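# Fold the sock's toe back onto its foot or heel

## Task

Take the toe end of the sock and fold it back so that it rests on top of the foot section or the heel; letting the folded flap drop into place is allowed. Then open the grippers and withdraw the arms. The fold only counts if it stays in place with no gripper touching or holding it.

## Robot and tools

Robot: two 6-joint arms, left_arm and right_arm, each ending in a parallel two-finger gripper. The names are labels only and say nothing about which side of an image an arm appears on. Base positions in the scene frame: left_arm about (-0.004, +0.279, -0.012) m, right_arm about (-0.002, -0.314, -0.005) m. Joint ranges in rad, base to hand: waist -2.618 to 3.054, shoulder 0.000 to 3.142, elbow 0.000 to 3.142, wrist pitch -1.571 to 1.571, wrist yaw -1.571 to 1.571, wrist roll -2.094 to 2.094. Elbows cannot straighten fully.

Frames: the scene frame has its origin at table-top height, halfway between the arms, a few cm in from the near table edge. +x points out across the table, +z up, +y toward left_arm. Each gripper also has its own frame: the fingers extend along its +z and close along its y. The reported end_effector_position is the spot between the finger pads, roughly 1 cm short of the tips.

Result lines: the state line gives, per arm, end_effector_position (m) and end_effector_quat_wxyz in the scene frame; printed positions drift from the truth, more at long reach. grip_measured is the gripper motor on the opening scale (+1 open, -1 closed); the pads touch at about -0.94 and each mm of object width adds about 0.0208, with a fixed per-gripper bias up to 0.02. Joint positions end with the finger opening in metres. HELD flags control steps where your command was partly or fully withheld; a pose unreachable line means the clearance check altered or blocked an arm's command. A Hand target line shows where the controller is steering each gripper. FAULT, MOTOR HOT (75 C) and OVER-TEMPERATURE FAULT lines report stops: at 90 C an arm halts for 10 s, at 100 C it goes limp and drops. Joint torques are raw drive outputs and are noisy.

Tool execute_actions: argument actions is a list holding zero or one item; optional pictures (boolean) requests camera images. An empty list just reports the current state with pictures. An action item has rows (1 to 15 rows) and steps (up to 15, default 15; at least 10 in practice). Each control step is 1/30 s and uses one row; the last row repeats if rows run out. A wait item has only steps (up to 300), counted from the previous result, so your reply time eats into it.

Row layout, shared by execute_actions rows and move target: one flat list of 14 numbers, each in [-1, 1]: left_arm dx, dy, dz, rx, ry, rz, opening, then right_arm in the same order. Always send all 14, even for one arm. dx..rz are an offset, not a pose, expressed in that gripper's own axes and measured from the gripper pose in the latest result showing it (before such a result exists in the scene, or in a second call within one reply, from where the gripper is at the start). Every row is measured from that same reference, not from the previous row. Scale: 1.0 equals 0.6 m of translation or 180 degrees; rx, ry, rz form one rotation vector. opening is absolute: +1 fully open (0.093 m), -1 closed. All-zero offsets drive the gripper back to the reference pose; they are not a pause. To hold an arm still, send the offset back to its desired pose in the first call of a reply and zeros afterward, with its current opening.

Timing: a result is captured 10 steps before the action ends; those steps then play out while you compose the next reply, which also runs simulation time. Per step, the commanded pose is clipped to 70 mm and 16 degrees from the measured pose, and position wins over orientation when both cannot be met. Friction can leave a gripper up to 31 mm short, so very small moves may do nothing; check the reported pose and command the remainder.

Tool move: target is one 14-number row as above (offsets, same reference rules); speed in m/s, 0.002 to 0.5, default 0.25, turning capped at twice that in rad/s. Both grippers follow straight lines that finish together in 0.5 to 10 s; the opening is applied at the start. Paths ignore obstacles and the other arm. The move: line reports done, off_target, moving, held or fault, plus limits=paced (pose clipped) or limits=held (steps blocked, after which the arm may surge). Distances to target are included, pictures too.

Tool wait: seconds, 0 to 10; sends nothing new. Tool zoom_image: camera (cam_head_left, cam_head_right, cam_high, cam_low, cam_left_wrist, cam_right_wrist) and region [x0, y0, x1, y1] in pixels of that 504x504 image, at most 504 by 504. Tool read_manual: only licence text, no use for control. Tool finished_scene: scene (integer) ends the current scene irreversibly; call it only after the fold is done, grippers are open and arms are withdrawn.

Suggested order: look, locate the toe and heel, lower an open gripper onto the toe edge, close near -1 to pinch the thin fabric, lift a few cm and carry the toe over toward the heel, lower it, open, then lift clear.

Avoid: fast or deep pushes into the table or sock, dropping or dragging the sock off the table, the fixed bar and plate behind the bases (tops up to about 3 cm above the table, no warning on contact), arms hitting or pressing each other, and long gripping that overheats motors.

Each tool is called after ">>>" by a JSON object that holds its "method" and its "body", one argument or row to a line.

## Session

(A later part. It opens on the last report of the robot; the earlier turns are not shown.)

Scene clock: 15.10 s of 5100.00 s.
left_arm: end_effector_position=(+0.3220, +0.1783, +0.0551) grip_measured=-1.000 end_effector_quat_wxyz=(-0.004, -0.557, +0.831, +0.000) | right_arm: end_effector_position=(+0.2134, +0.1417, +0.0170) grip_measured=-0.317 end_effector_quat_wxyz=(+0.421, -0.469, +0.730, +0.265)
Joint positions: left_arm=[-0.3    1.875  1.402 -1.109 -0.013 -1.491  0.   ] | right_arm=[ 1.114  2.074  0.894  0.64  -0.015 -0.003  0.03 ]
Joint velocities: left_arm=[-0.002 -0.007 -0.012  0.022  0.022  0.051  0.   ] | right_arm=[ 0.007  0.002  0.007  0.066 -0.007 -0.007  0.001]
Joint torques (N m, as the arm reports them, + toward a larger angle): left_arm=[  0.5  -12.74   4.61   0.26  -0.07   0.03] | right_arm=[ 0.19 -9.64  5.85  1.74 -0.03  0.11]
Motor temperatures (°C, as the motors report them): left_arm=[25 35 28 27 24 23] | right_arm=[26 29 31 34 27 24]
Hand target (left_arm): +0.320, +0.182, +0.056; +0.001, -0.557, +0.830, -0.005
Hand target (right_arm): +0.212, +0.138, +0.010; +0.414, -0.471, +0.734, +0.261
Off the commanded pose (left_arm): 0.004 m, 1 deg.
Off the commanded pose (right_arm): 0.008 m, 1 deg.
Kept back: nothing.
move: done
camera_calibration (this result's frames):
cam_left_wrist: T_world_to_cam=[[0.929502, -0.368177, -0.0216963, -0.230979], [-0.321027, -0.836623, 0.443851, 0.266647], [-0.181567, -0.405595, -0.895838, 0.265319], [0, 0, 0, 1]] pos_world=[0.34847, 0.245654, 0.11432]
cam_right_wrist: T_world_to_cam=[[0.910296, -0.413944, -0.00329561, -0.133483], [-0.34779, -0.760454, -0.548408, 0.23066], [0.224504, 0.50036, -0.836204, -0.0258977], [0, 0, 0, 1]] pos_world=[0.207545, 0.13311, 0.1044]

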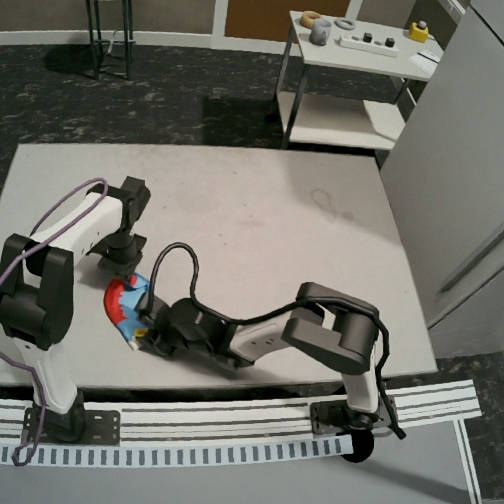

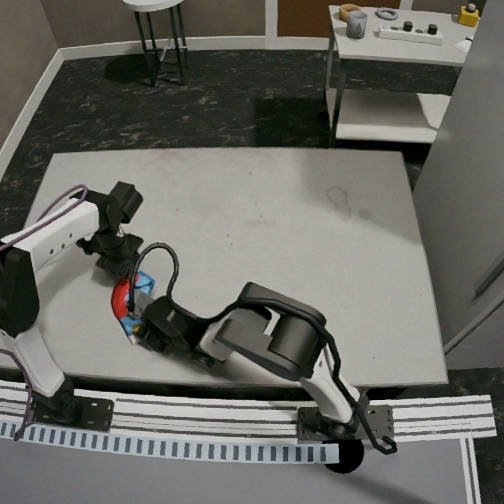

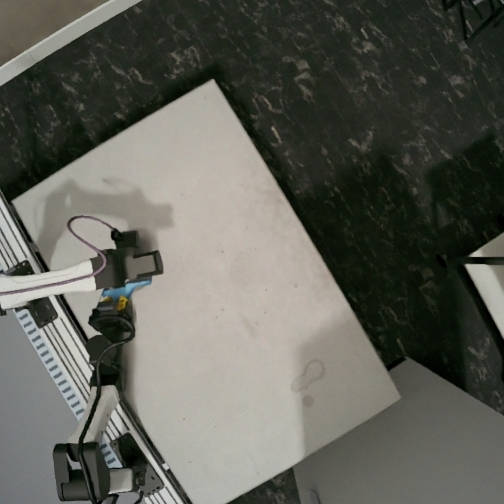

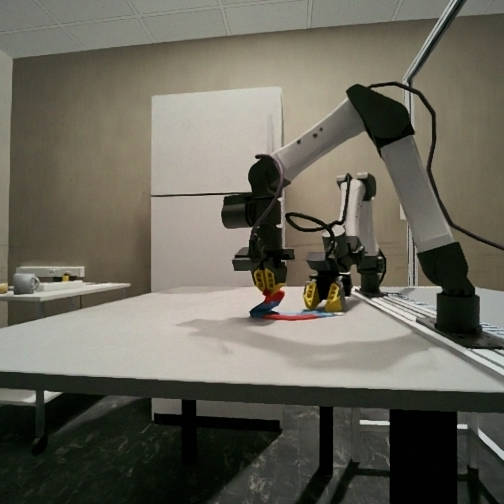

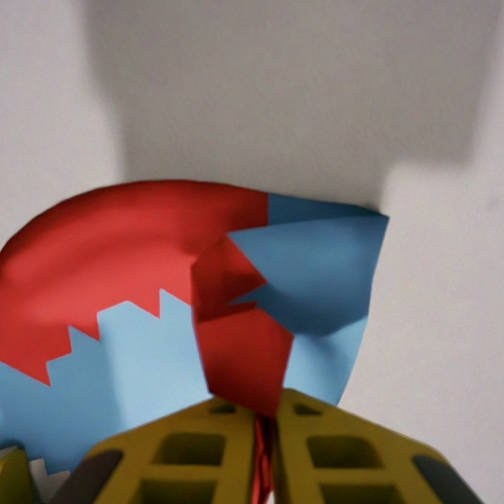

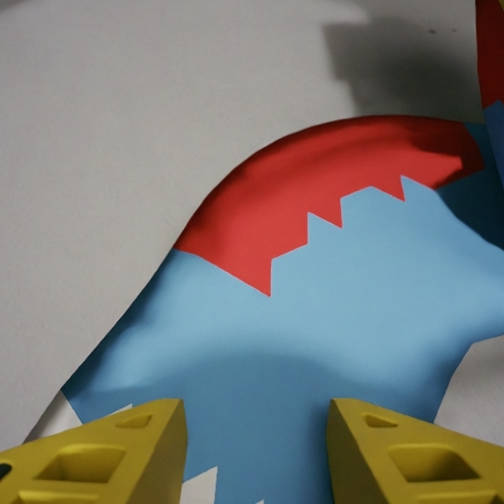

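>>> {"method": "move", "body": {
  "target": [0, 0.04, 0.04, 0, 0, 0, -1, 0.014, 0, 0, 0, 0.006, 0, -0.32],
  "speed": 0.06
}}

>>> {"method": "move", "body": {
  "target": [0, 0, -0.09, 0, 0, 0, -0.3, 0.014, 0, 0, 0, 0.006, 0, -0.32],
  "speed": 0.05
}}

Scene clock: 16.53 s of 5100.00 s.
left_arm: end_effector_position=(+0.3012, +0.1844, +0.0297) grip_measured=-1.000 end_effector_quat_wxyz=(-0.010, -0.556, +0.831, +0.008) | right_arm: end_effector_position=(+0.2134, +0.1417, +0.0170) grip_measured=-0.317 end_effector_quat_wxyz=(+0.421, -0.469, +0.730, +0.265)
Joint positions: left_arm=[-0.3    1.84   1.252 -1.012 -0.013 -1.491  0.   ] | right_arm=[ 1.114  2.074  0.894  0.64  -0.015 -0.003  0.03 ]
Joint velocities: left_arm=[ 0.017  0.007 -0.007 -0.007  0.037  0.037  0.   ] | right_arm=[ 0.012 -0.022  0.002  0.022  0.066  0.037  0.001]
Joint torques (N m, as the arm reports them, + toward a larger angle): left_arm=[  0.5  -12.17   4.39   0.28  -0.07   0.02] | right_arm=[ 0.22 -9.53  5.95  1.74 -0.04  0.12]
Motor temperatures (°C, as the motors report them): left_arm=[25 36 28 27 24 23] | right_arm=[26 29 31 34 27 24]
Hand target (left_arm): +0.300, +0.187, +0.031; -0.004, -0.557, +0.831, +0.001
Hand target (right_arm): +0.212, +0.138, +0.010; +0.414, -0.471, +0.734, +0.261
Off the commanded pose (left_arm): 0.004 m, 1 deg.
Off the commanded pose (right_arm): 0.008 m, 1 deg.
Kept back: nothing.
move: done
camera_calibration (this result's frames):
cam_left_wrist: T_world_to_cam=[[0.928519, -0.369046, -0.0407081, -0.208973], [-0.313905, -0.838844, 0.444752, 0.274607], [-0.198281, -0.400182, -0.894728, 0.245339], [0, 0, 0, 1]] pos_world=[0.328882, 0.251412, 0.0888729]
cam_right_wrist: T_world_to_cam=[[0.910296, -0.413944, -0.00329561, -0.133483], [-0.34779, -0.760454, -0.548408, 0.23066], [0.224504, 0.50036, -0.836204, -0.0258977], [0, 0, 0, 1]] pos_world=[0.207545, 0.13311, 0.1044]

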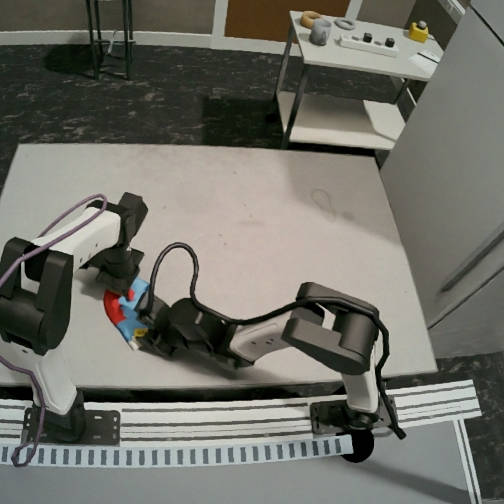

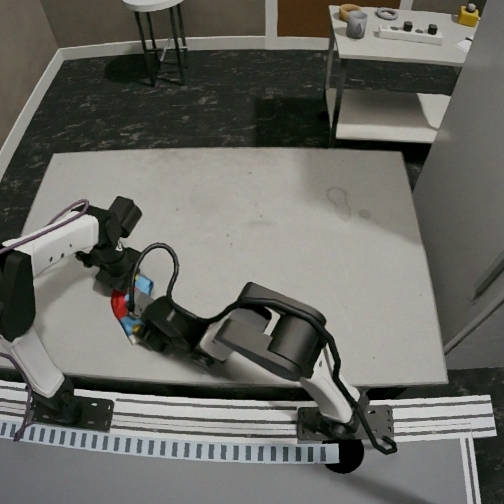

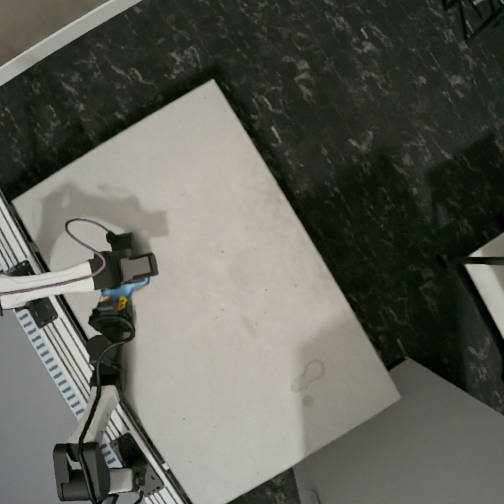

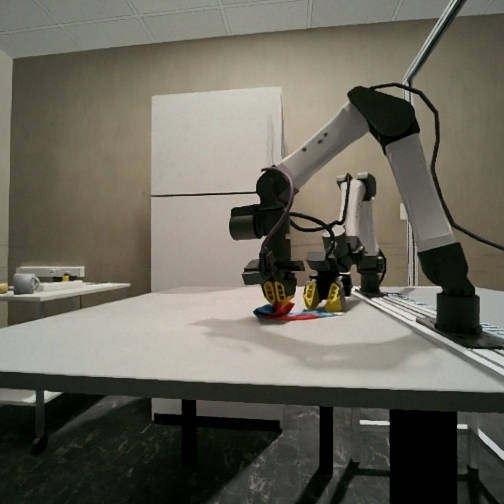

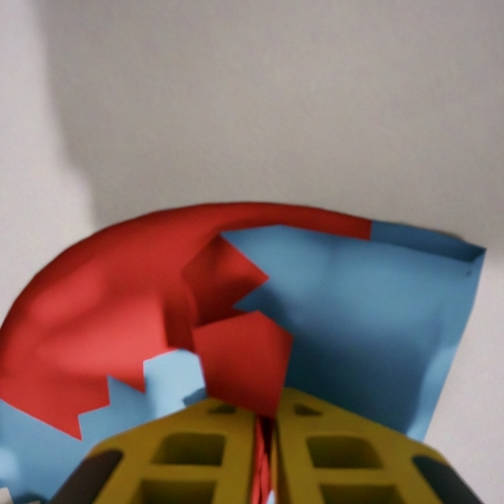

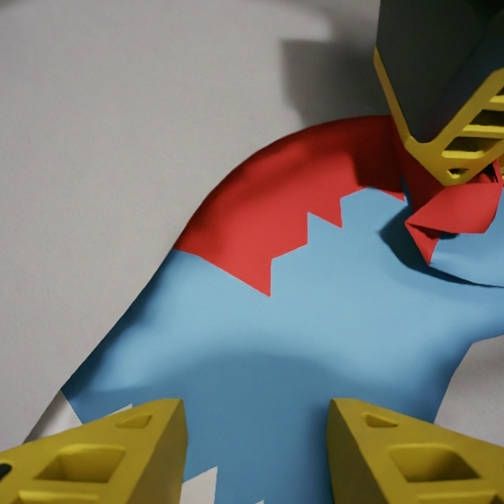

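Scene clock: 18.07 s of 5100.00 s.
left_arm: end_effector_position=(+0.2970, +0.1866, +0.0699) grip_measured=-0.303 end_effector_quat_wxyz=(-0.021, -0.556, +0.831, +0.022) | right_arm: end_effector_position=(+0.2134, +0.1417, +0.0170) grip_measured=-0.317 end_effector_quat_wxyz=(+0.421, -0.469, +0.730, +0.265)
Joint positions: left_arm=[-0.3    1.816  1.385 -1.206 -0.013 -1.491  0.031] | right_arm=[ 1.114  2.074  0.894  0.64  -0.015 -0.003  0.03 ]
Joint velocities: left_arm=[ 0.002 -0.007 -0.017 -0.051 -0.022  0.051  0.001] | right_arm=[-0.007 -0.012  0.002 -0.037 -0.007  0.022  0.001]
Joint torques (N m, as the arm reports them, + toward a larger angle): left_arm=[ -0.3  -11.9    8.83  -0.05  -0.06  -0.08] | right_arm=[ 0.16 -9.6   5.89  1.74  0.    0.11]
Motor temperatures (°C, as the motors report them): left_arm=[25 36 28 27 24 23] | right_arm=[26 30 31 34 27 24]
Hand target (left_arm): +0.302, +0.184, +0.084; -0.010, -0.556, +0.831, +0.008
Hand target (right_arm): +0.212, +0.138, +0.010; +0.414, -0.471, +0.734, +0.261
Off the commanded pose (left_arm): 0.015 m, 2 deg.
Off the commanded pose (right_arm): 0.008 m, 1 deg.
Kept back: nothing.
move: off_target (left_arm)
camera_calibration (this result's frames):
cam_left_wrist: T_world_to_cam=[[0.926204, -0.369041, -0.0771711, -0.199396], [-0.298966, -0.843605, 0.446039, 0.253589], [-0.229709, -0.390051, -0.89168, 0.288552], [0, 0, 0, 1]] pos_world=[0.326779, 0.252893, 0.128798]
cam_right_wrist: T_world_to_cam=[[0.910296, -0.413944, -0.00329561, -0.133483], [-0.34779, -0.760454, -0.548408, 0.23066], [0.224504, 0.50036, -0.836204, -0.0258977], [0, 0, 0, 1]] pos_world=[0.207545, 0.13311, 0.1044]

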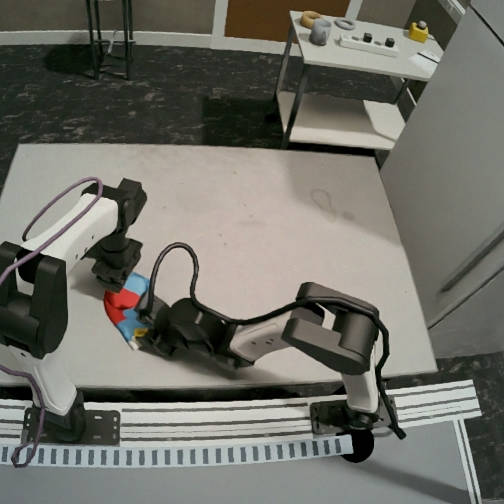

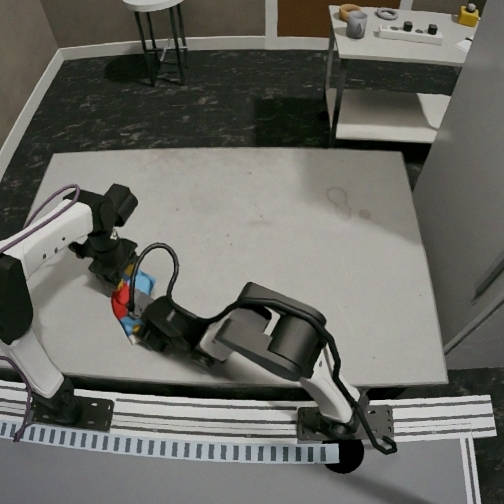

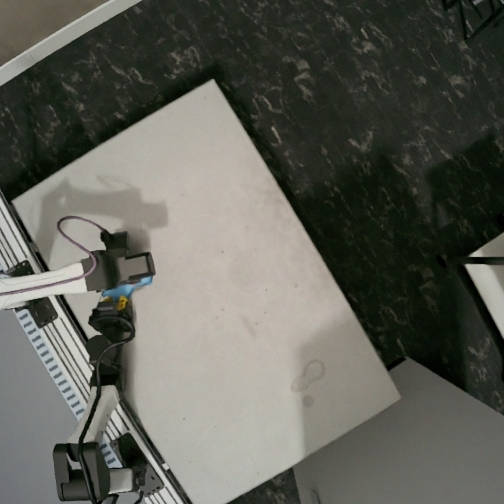

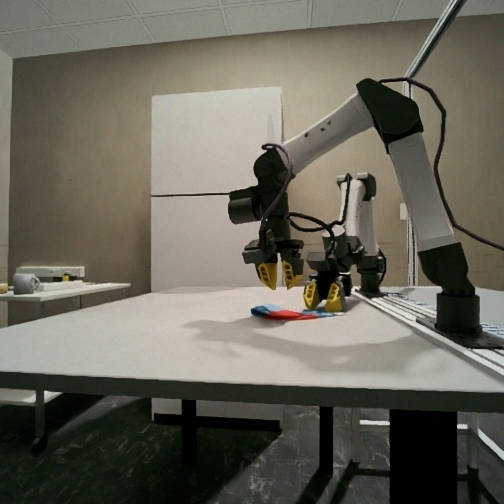

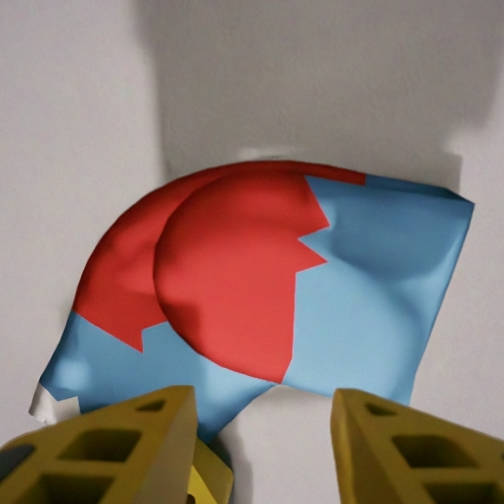

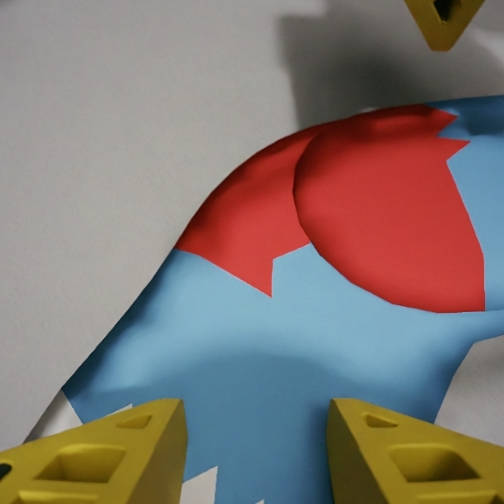

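>>> {"method": "execute_actions", "body": {
  "actions": []
}}

Scene clock: 18.73 s of 5100.00 s.
left_arm: end_effector_position=(+0.2967, +0.1867, +0.0699) grip_measured=-0.303 end_effector_quat_wxyz=(-0.022, -0.556, +0.831, +0.023) | right_arm: end_effector_position=(+0.2134, +0.1417, +0.0170) grip_measured=-0.317 end_effector_quat_wxyz=(+0.421, -0.469, +0.730, +0.265)
Joint positions: left_arm=[-0.3    1.816  1.385 -1.207 -0.013 -1.491  0.031] | right_arm=[ 1.114  2.074  0.894  0.64  -0.015 -0.003  0.03 ]
Joint velocities: left_arm=[-0.007 -0.007 -0.002 -0.066 -0.022  0.007 -0.   ] | right_arm=[-0.002 -0.012 -0.007 -0.051  0.051 -0.037  0.001]
Joint torques (N m, as the arm reports them, + toward a larger angle): left_arm=[ -0.3  -11.91   8.82  -0.05  -0.06  -0.08] | right_arm=[ 0.2  -9.62  5.97  1.74  0.02  0.14]
Motor temperatures (°C, as the motors report them): left_arm=[25 36 28 27 24 23] | right_arm=[26 30 31 34 27 24]
Hand target (left_arm): +0.302, +0.184, +0.084; -0.010, -0.556, +0.831, +0.008
Hand target (right_arm): +0.212, +0.138, +0.010; +0.414, -0.471, +0.734, +0.261
Off the commanded pose (left_arm): 0.015 m, 2 deg.
Off the commanded pose (right_arm): 0.008 m, 1 deg.
Kept back: nothing.
Steps of this call (steps 1 to 20: nothing new was sent). Readings (end_effector_position):
1: left_arm (+0.2969, +0.1866, +0.0699) | right_arm (+0.2134, +0.1417, +0.0170)
2: left_arm (+0.2968, +0.1866, +0.0699) | right_arm (+0.2134, +0.1417, +0.0170)
4: left_arm (+0.2967, +0.1867, +0.0699) | right_arm (+0.2134, +0.1417, +0.0170)
8: left_arm (+0.2967, +0.1867, +0.0699) | right_arm (+0.2134, +0.1417, +0.0170)
20: the state above
camera_calibration (this result's frames):
cam_left_wrist: T_world_to_cam=[[0.92608, -0.369032, -0.0786884, -0.198886], [-0.298343, -0.843803, 0.44608, 0.253418], [-0.231015, -0.389629, -0.891527, 0.288834], [0, 0, 0, 1]] pos_world=[0.326515, 0.252978, 0.128809]
cam_right_wrist: T_world_to_cam=[[0.910296, -0.413944, -0.00329561, -0.133483], [-0.34779, -0.760454, -0.548408, 0.23066], [0.224504, 0.50036, -0.836204, -0.0258977], [0, 0, 0, 1]] pos_world=[0.207545, 0.13311, 0.1044]

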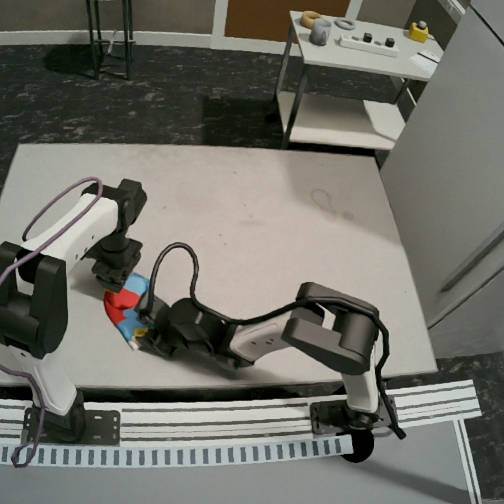

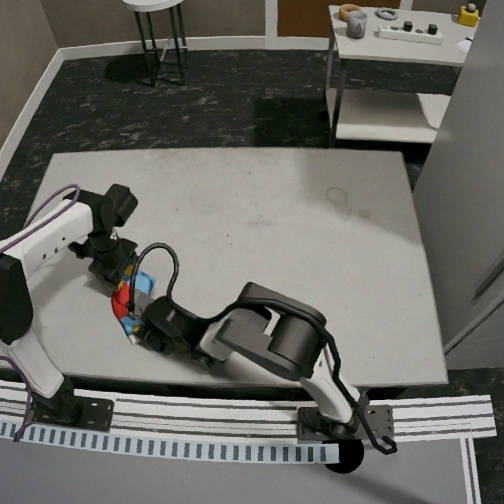

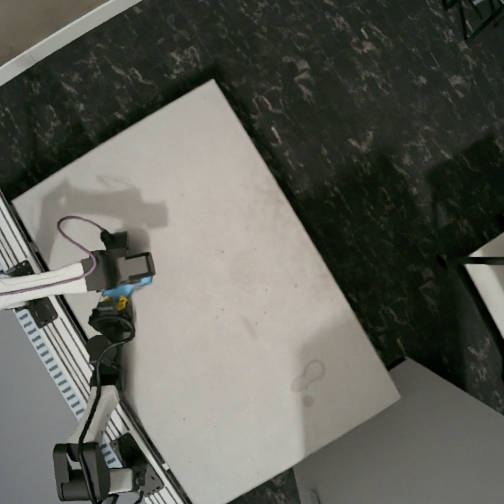

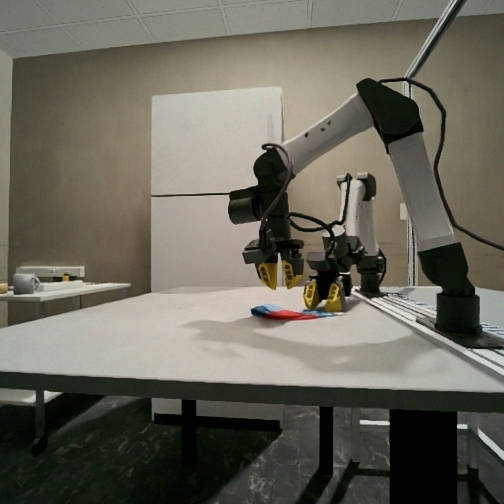

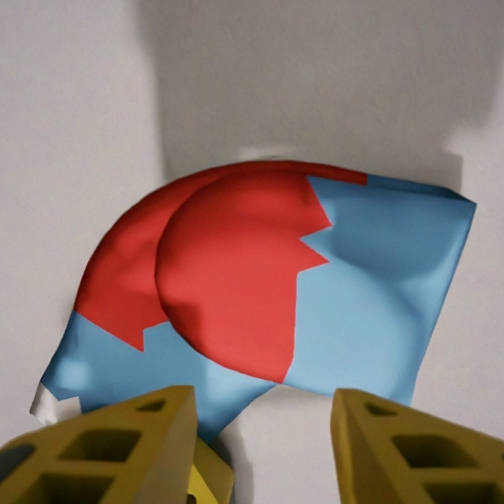

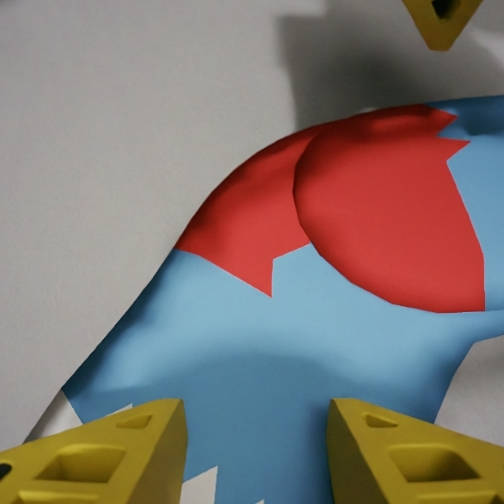

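>>> {"method": "move", "body": {
  "target": [-0.173, 0.016, -0.2, 0, 0, 0, -0.3, -0.15, -0.04, -0.27, 0, 0, 0, -0.32],
  "speed": 0.2
}}

Scene clock: 20.73 s of 5100.00 s.
left_arm: end_effector_position=(+0.3321, +0.2831, +0.1809) grip_measured=-0.303 end_effector_quat_wxyz=(+0.014, -0.558, +0.830, -0.003) | right_arm: end_effector_position=(+0.1900, +0.0463, +0.1756) grip_measured=-0.317 end_effector_quat_wxyz=(+0.422, -0.468, +0.729, +0.266)
Joint positions: left_arm=[-0.004  1.825  1.85  -1.569 -0.03  -1.198  0.031] | right_arm=[ 1.031  1.343  0.818 -0.015 -0.086 -0.044  0.03 ]
Joint velocities: left_arm=[-0.007 -0.012 -0.007 -0.007 -0.022 -0.007 -0.002] | right_arm=[ 0.007  0.002  0.002  0.022  0.022 -0.066  0.001]
Joint torques (N m, as the arm reports them, + toward a larger angle): left_arm=[  0.11 -10.32   8.82   0.13  -0.1    0.  ] | right_arm=[-0.34 -5.63 10.41  1.69 -0.1   0.09]
Motor temperatures (°C, as the motors report them): left_arm=[25 36 28 27 24 23] | right_arm=[26 30 32 34 27 24]
Hand target (left_arm): +0.333, +0.284, +0.189; +0.021, -0.556, +0.831, -0.007
Hand target (right_arm): +0.192, +0.045, +0.179; +0.422, -0.469, +0.729, +0.266
Off the commanded pose (left_arm): 0.009 m, 5 deg.
Off the commanded pose (right_arm): 0.005 m, 0 deg.
joint sent to its limit (left arm) — the command would take joint 4 (wrist pitch) past its lower limit, so that joint was sent only as far as its limit.
Kept back: nothing.
move: off_target (left_arm)
camera_calibration (this result's frames):
cam_left_wrist: T_world_to_cam=[[0.930653, -0.365883, 0.003815, -0.20473], [-0.333305, -0.843395, 0.421418, 0.311782], [-0.150972, -0.393465, -0.906859, 0.410801], [0, 0, 0, 1]] pos_world=[0.35647, 0.349684, 0.241929]
cam_right_wrist: T_world_to_cam=[[0.909841, -0.414936, -0.00426094, -0.15083], [-0.348445, -0.758388, -0.550848, 0.237365], [0.225335, 0.502668, -0.834595, 0.159134], [0, 0, 0, 1]] pos_world=[0.184082, 0.0374384, 0.262922]

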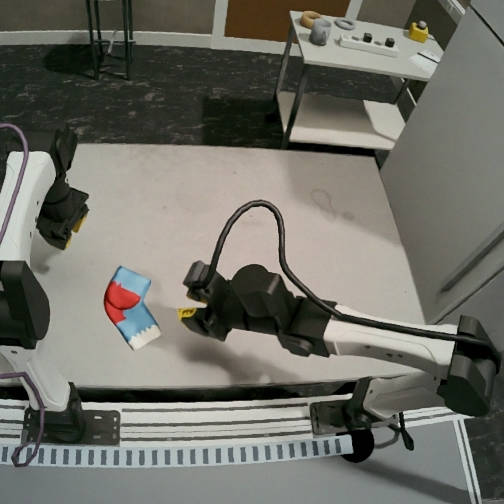

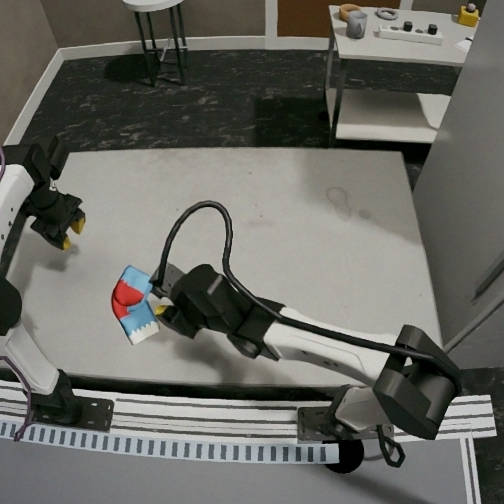

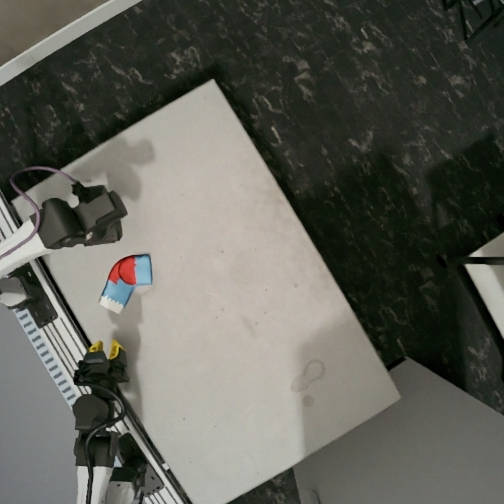

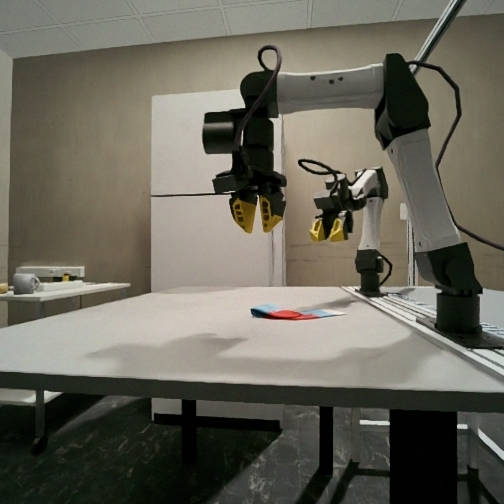

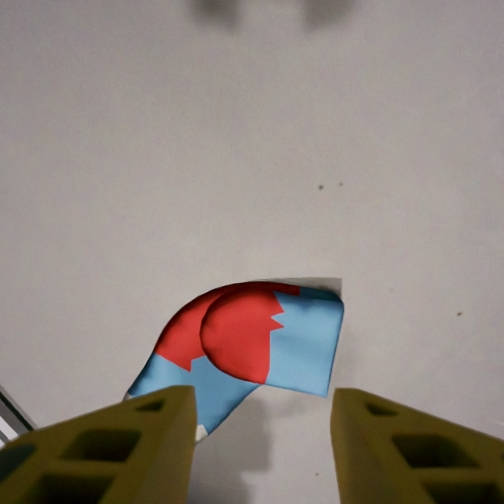

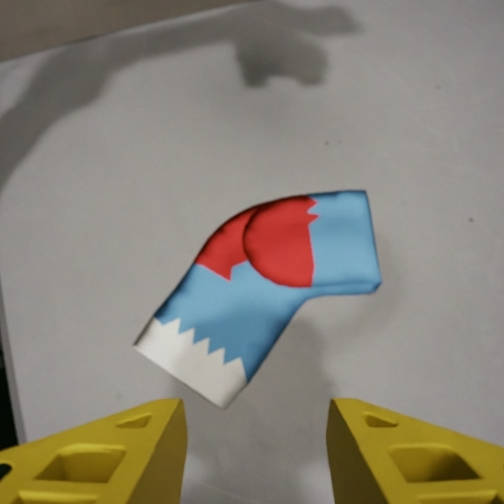

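The toe is still lying on the heel, and both arms are clear of the sock.

>>> {"method": "finished_scene", "body": {
  "scene": 2
}}

The scene is finished: the task was done.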